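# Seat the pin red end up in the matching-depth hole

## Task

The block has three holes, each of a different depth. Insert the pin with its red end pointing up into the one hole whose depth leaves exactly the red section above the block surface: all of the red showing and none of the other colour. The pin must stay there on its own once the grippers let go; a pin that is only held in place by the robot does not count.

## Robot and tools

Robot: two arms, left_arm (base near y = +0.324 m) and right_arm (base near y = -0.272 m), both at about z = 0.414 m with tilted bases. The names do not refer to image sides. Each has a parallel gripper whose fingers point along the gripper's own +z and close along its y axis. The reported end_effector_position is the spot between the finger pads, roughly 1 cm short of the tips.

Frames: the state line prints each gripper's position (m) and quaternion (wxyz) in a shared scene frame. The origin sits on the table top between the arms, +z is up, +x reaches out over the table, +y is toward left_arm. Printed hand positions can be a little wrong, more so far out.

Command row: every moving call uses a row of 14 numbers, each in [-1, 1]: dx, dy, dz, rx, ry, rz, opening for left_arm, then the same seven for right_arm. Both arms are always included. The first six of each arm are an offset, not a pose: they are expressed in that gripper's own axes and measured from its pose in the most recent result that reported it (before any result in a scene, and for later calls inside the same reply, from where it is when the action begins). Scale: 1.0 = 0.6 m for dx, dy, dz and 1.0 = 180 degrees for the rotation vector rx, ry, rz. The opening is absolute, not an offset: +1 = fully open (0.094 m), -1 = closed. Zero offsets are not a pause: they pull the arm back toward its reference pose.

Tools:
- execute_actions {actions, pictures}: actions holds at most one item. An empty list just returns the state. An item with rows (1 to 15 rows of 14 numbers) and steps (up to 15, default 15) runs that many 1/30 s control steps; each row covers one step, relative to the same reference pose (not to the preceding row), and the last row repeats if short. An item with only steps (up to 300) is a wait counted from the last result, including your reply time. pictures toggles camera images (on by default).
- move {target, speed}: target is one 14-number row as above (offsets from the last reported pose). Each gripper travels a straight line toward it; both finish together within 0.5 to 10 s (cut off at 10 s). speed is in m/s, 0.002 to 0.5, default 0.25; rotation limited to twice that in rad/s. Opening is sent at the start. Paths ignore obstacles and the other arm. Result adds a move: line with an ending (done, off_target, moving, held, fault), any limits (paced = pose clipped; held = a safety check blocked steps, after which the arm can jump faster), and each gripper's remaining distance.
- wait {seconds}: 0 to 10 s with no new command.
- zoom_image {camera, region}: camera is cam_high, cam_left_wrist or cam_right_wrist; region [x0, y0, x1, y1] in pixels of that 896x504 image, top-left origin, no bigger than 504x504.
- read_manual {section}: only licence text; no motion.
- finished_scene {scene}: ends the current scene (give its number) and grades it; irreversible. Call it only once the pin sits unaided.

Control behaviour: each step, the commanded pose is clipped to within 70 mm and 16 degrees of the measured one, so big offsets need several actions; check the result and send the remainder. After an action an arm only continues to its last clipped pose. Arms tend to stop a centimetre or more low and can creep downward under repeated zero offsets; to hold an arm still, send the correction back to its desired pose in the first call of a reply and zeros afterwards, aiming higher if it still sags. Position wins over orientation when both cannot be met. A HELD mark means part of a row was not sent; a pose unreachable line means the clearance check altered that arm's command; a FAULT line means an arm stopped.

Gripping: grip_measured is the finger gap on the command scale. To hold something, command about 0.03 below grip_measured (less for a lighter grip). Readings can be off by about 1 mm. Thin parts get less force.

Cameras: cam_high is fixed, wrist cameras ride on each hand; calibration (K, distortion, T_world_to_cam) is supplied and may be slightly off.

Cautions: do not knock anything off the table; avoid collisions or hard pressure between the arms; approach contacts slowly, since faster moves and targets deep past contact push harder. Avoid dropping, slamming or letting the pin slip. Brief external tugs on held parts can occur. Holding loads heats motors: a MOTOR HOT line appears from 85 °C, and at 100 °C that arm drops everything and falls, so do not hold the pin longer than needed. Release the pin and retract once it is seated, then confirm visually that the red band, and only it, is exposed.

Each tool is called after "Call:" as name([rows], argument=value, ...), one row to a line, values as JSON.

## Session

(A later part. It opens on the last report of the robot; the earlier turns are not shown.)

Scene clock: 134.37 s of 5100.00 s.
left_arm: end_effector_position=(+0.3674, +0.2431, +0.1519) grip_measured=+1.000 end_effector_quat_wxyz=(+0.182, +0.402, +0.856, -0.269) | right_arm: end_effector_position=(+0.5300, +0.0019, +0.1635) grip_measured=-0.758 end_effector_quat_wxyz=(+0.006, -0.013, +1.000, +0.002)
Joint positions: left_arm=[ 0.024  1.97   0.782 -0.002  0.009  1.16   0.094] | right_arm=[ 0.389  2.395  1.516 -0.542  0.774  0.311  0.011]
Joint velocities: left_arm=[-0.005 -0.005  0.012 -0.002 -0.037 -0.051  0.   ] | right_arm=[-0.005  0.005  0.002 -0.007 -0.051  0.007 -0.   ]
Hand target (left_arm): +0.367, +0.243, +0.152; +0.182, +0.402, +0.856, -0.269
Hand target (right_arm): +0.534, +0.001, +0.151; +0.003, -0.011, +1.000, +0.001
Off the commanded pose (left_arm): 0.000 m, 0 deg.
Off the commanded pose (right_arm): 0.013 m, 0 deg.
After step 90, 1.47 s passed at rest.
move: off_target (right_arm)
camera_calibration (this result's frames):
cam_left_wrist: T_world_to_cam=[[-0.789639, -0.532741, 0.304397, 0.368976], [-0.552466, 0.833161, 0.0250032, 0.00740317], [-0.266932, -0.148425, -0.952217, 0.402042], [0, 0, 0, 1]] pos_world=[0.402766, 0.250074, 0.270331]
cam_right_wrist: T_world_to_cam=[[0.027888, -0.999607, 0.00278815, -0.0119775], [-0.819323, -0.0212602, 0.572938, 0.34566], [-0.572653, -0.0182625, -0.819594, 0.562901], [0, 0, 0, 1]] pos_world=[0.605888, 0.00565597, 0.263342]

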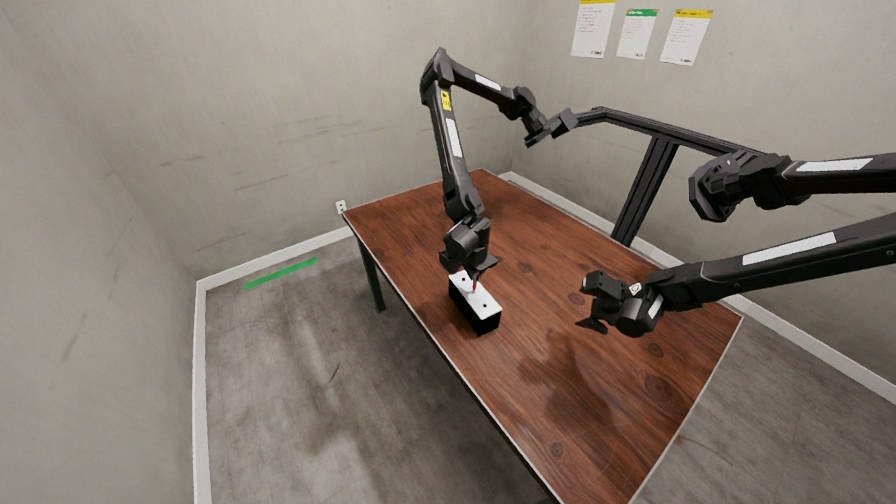

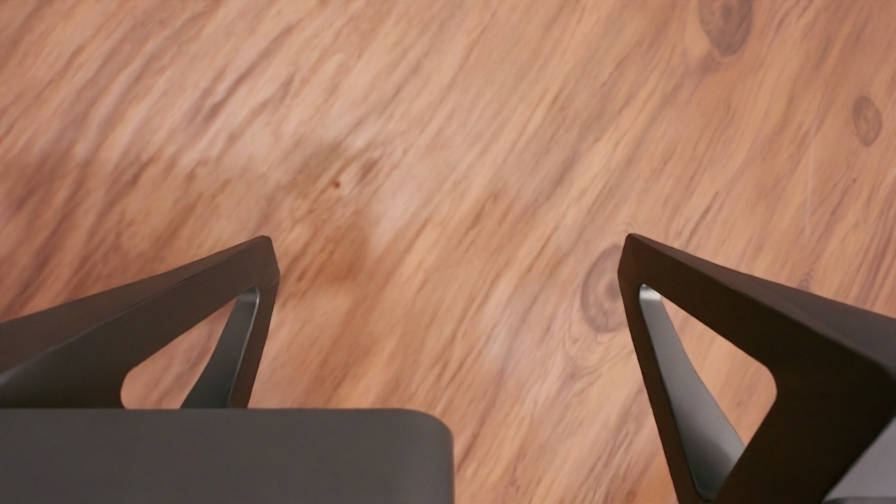

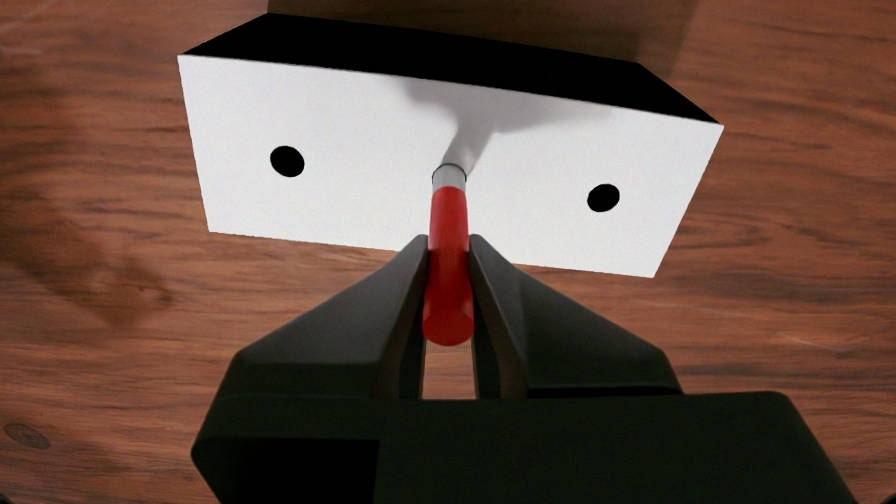

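Call:
move(target=[0,0,0,0,0,0,1,-0.006,0,0.06,0,0.001,0,-0.79], speed=0.02)

Call:
zoom_image(camera="cam_right_wrist", region=[380, 130, 520, 250])

Scene clock: 143.60 s of 5100.00 s.
left_arm: end_effector_position=(+0.3674, +0.2431, +0.1519) grip_measured=+1.000 end_effector_quat_wxyz=(+0.182, +0.402, +0.856, -0.269) | right_arm: end_effector_position=(+0.5307, +0.0022, +0.1465) grip_measured=-0.758 end_effector_quat_wxyz=(+0.007, -0.018, +1.000, +0.002)
Joint positions: left_arm=[ 0.024  1.97   0.782 -0.002  0.009  1.16   0.094] | right_arm=[ 0.37   2.421  1.525 -0.503  0.772  0.271  0.011]
Joint velocities: left_arm=[ 0.005 -0.015 -0.007  0.022  0.037 -0.066  0.   ] | right_arm=[-0.005  0.005  0.002 -0.007 -0.022 -0.037 -0.001]
Hand target (left_arm): +0.367, +0.243, +0.152; +0.182, +0.402, +0.856, -0.269
Hand target (right_arm): +0.534, +0.002, +0.128; +0.004, -0.013, +1.000, +0.002
Off the commanded pose (left_arm): 0.000 m, 0 deg.
Off the commanded pose (right_arm): 0.019 m, 1 deg.
After step 90, 4.20 s passed at rest.
move: off_target (right_arm)
camera_calibration (this result's frames):
cam_left_wrist: T_world_to_cam=[[-0.789639, -0.532741, 0.304397, 0.368976], [-0.552466, 0.833161, 0.0250032, 0.00740317], [-0.266932, -0.148425, -0.952217, 0.402042], [0, 0, 0, 1]] pos_world=[0.402766, 0.250074, 0.270331]
cam_right_wrist: T_world_to_cam=[[0.0384567, -0.999256, 0.00294997, -0.0172627], [-0.820696, -0.0299003, 0.570582, 0.357059], [-0.570069, -0.0243637, -0.821236, 0.54825], [0, 0, 0, 1]] pos_world=[0.606242, 0.00678374, 0.246562]

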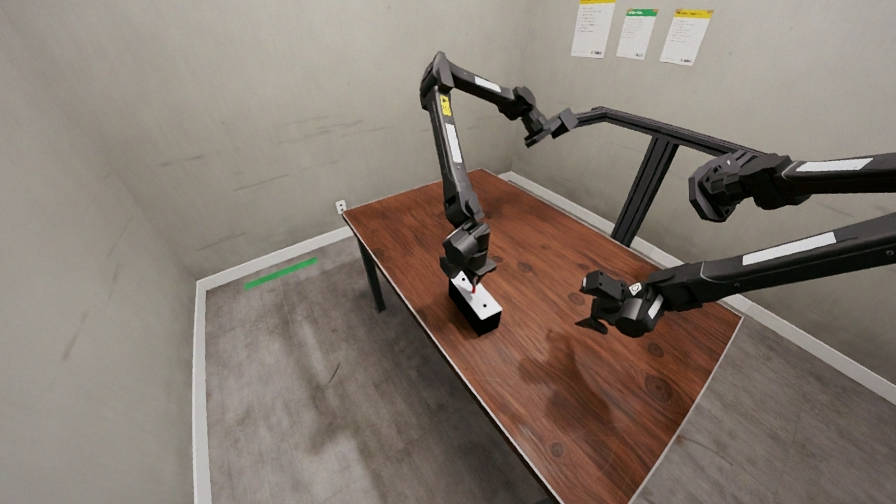

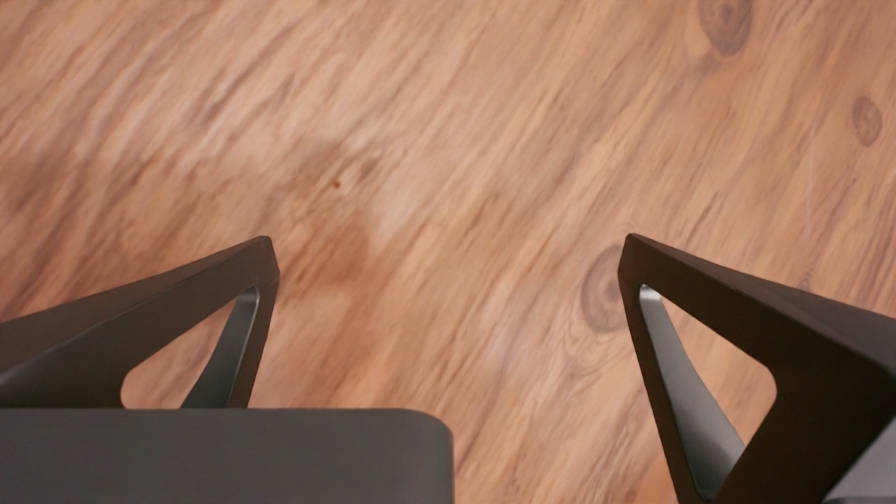

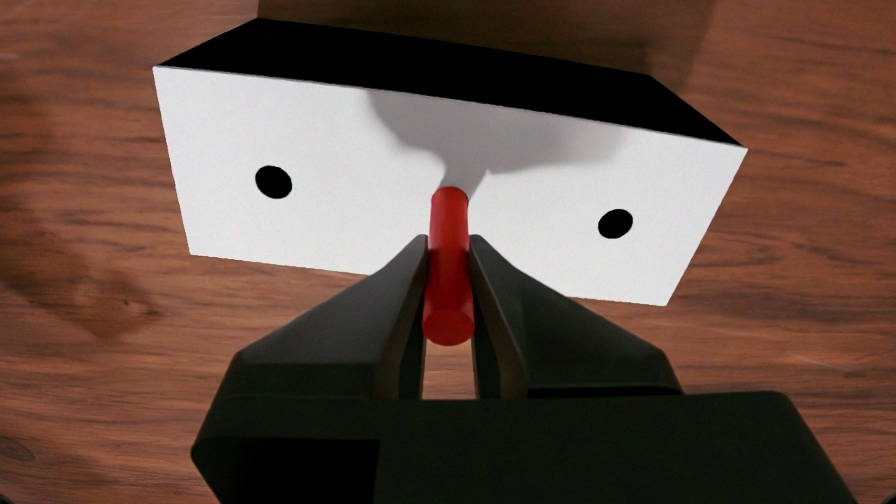

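Region (380, 130, 520, 250) of cam_right_wrist's 896x504 image, scaled by 3.600, with more detail than that image has; it fills the top 432 rows of this view, and the rest is white.

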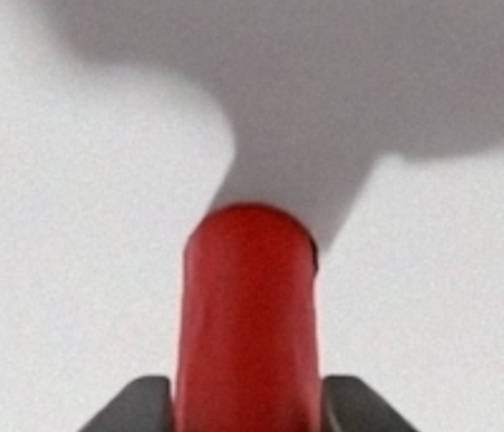

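Bottomed exactly at the boundary. Release.

Call:
move(target=[0,0,0,0,0,0,1,0,0,0,0,0,0,0])

Call:
move(target=[0,0,0,0,0,0,1,0,0,-0.09,0,0,0,0], speed=0.1)

Scene clock: 155.13 s of 5100.00 s.
left_arm: end_effector_position=(+0.3674, +0.2431, +0.1519) grip_measured=+1.000 end_effector_quat_wxyz=(+0.182, +0.402, +0.856, -0.269) | right_arm: end_effector_position=(+0.5308, +0.0022, +0.1465) grip_measured=-0.002 end_effector_quat_wxyz=(+0.007, -0.019, +1.000, +0.002)
Joint positions: left_arm=[ 0.024  1.97   0.782 -0.002  0.009  1.16   0.094] | right_arm=[ 0.37   2.421  1.525 -0.503  0.772  0.27   0.047]
Joint velocities: left_arm=[-0.015 -0.005  0.002 -0.007  0.051  0.007  0.   ] | right_arm=[-0.005 -0.005 -0.007 -0.012 -0.051  0.022 -0.001]
Hand target (left_arm): +0.367, +0.243, +0.152; +0.182, +0.402, +0.856, -0.269
Hand target (right_arm): +0.531, +0.002, +0.146; +0.007, -0.018, +1.000, +0.002
Off the commanded pose (left_arm): 0.000 m, 0 deg.
Off the commanded pose (right_arm): 0.000 m, 0 deg.
After step 90, 7.83 s passed at rest.
move: done
camera_calibration (this result's frames):
cam_left_wrist: T_world_to_cam=[[-0.789639, -0.532741, 0.304397, 0.368976], [-0.552466, 0.833161, 0.0250032, 0.00740317], [-0.266932, -0.148425, -0.952217, 0.402042], [0, 0, 0, 1]] pos_world=[0.402766, 0.250074, 0.270331]
cam_right_wrist: T_world_to_cam=[[0.0395942, -0.99921, 0.00333392, -0.017986], [-0.82073, -0.0306184, 0.570495, 0.357106], [-0.569942, -0.0253246, -0.821294, 0.548204], [0, 0, 0, 1]] pos_world=[0.606244, 0.00684522, 0.246569]

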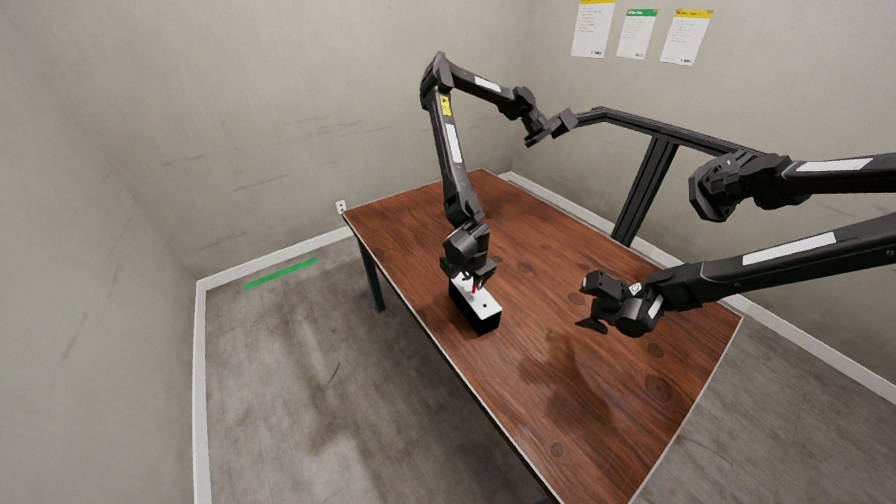

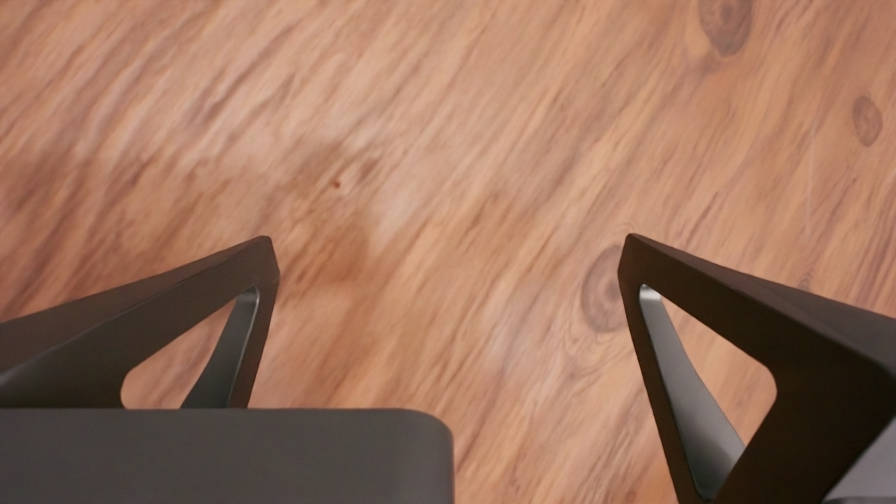

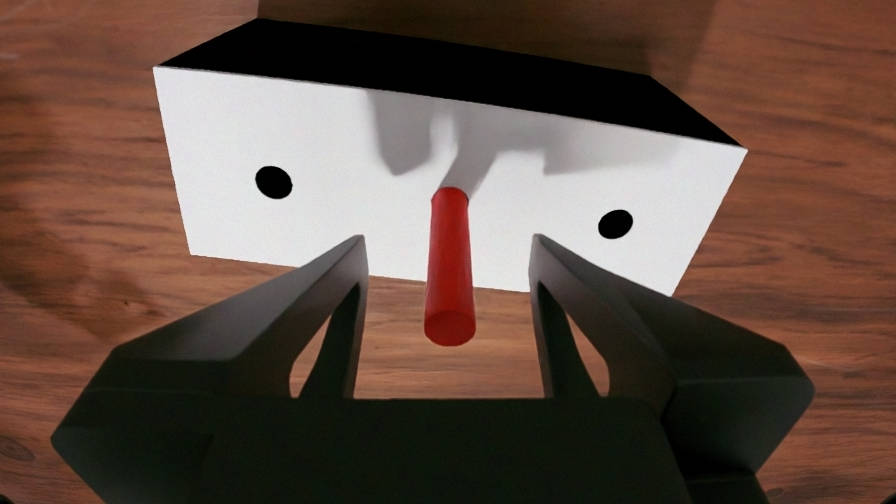

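Scene clock: 156.10 s of 5100.00 s.
left_arm: end_effector_position=(+0.3674, +0.2431, +0.1519) grip_measured=+1.000 end_effector_quat_wxyz=(+0.182, +0.402, +0.856, -0.269) | right_arm: end_effector_position=(+0.5336, +0.0034, +0.2005) grip_measured=-0.002 end_effector_quat_wxyz=(+0.011, -0.022, +1.000, +0.004)
Joint positions: left_arm=[ 0.024  1.97   0.782 -0.002  0.009  1.16   0.094] | right_arm=[ 0.433  2.343  1.504 -0.606  0.779  0.341  0.047]
Joint velocities: left_arm=[-0.005 -0.005 -0.022 -0.007 -0.022 -0.051  0.   ] | right_arm=[-0.024  0.005 -0.017 -0.022 -0.051  0.007 -0.001]
Hand target (left_arm): +0.367, +0.243, +0.152; +0.182, +0.402, +0.856, -0.269
Hand target (right_arm): +0.529, +0.001, +0.200; +0.007, -0.019, +1.000, +0.001
Off the commanded pose (left_arm): 0.000 m, 0 deg.
Off the commanded pose (right_arm): 0.004 m, 1 deg.
move: done
camera_calibration (this result's frames):
cam_left_wrist: T_world_to_cam=[[-0.789639, -0.532741, 0.304397, 0.368976], [-0.552466, 0.833161, 0.0250032, 0.00740317], [-0.266932, -0.148425, -0.952217, 0.402042], [0, 0, 0, 1]] pos_world=[0.402766, 0.250074, 0.270331]
cam_right_wrist: T_world_to_cam=[[0.0454309, -0.998966, -0.00189305, -0.0191575], [-0.825457, -0.0386072, 0.563144, 0.332698], [-0.562634, -0.0240215, -0.826357, 0.591376], [0, 0, 0, 1]] pos_world=[0.608227, 0.0079126, 0.301294]

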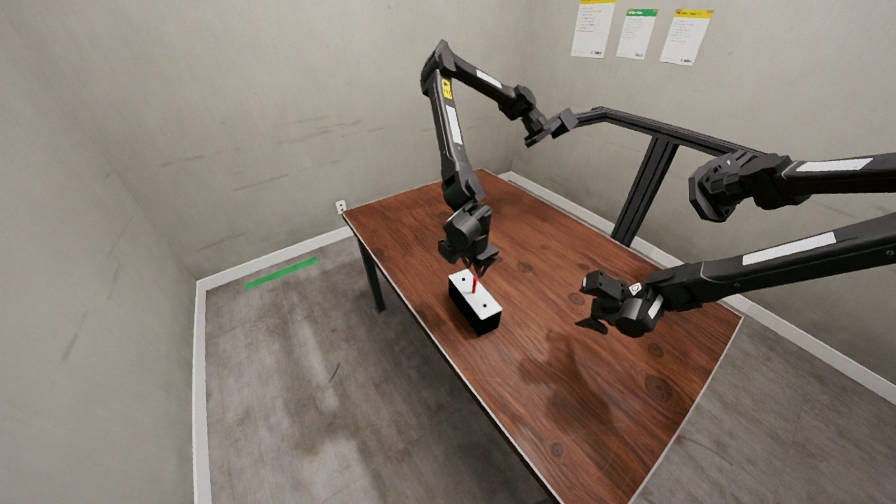

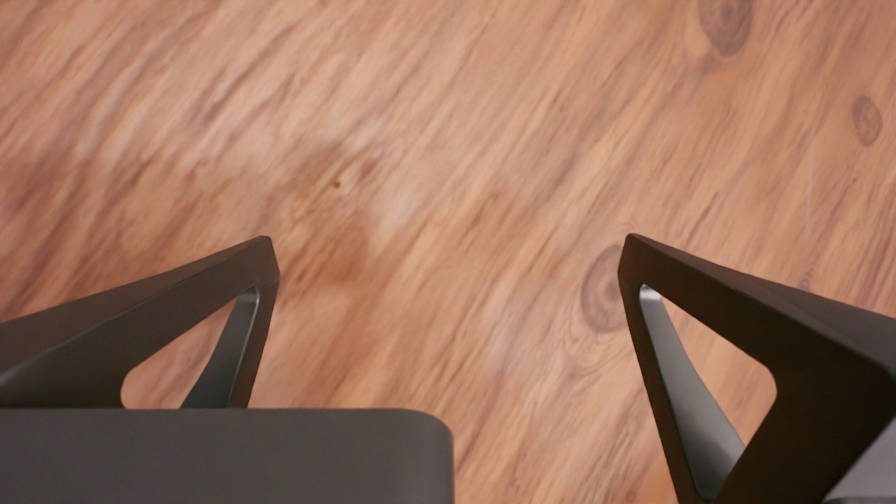

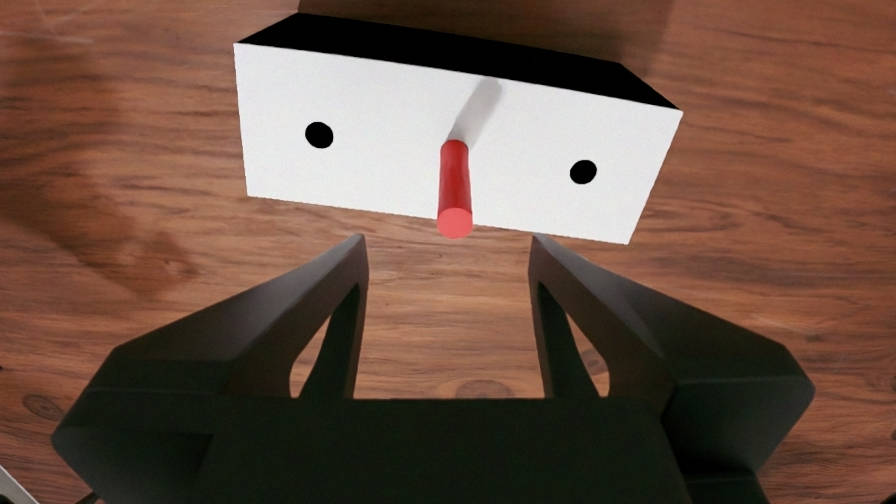

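Call:
finished_scene(scene=1)

The scene is finished: the task was done.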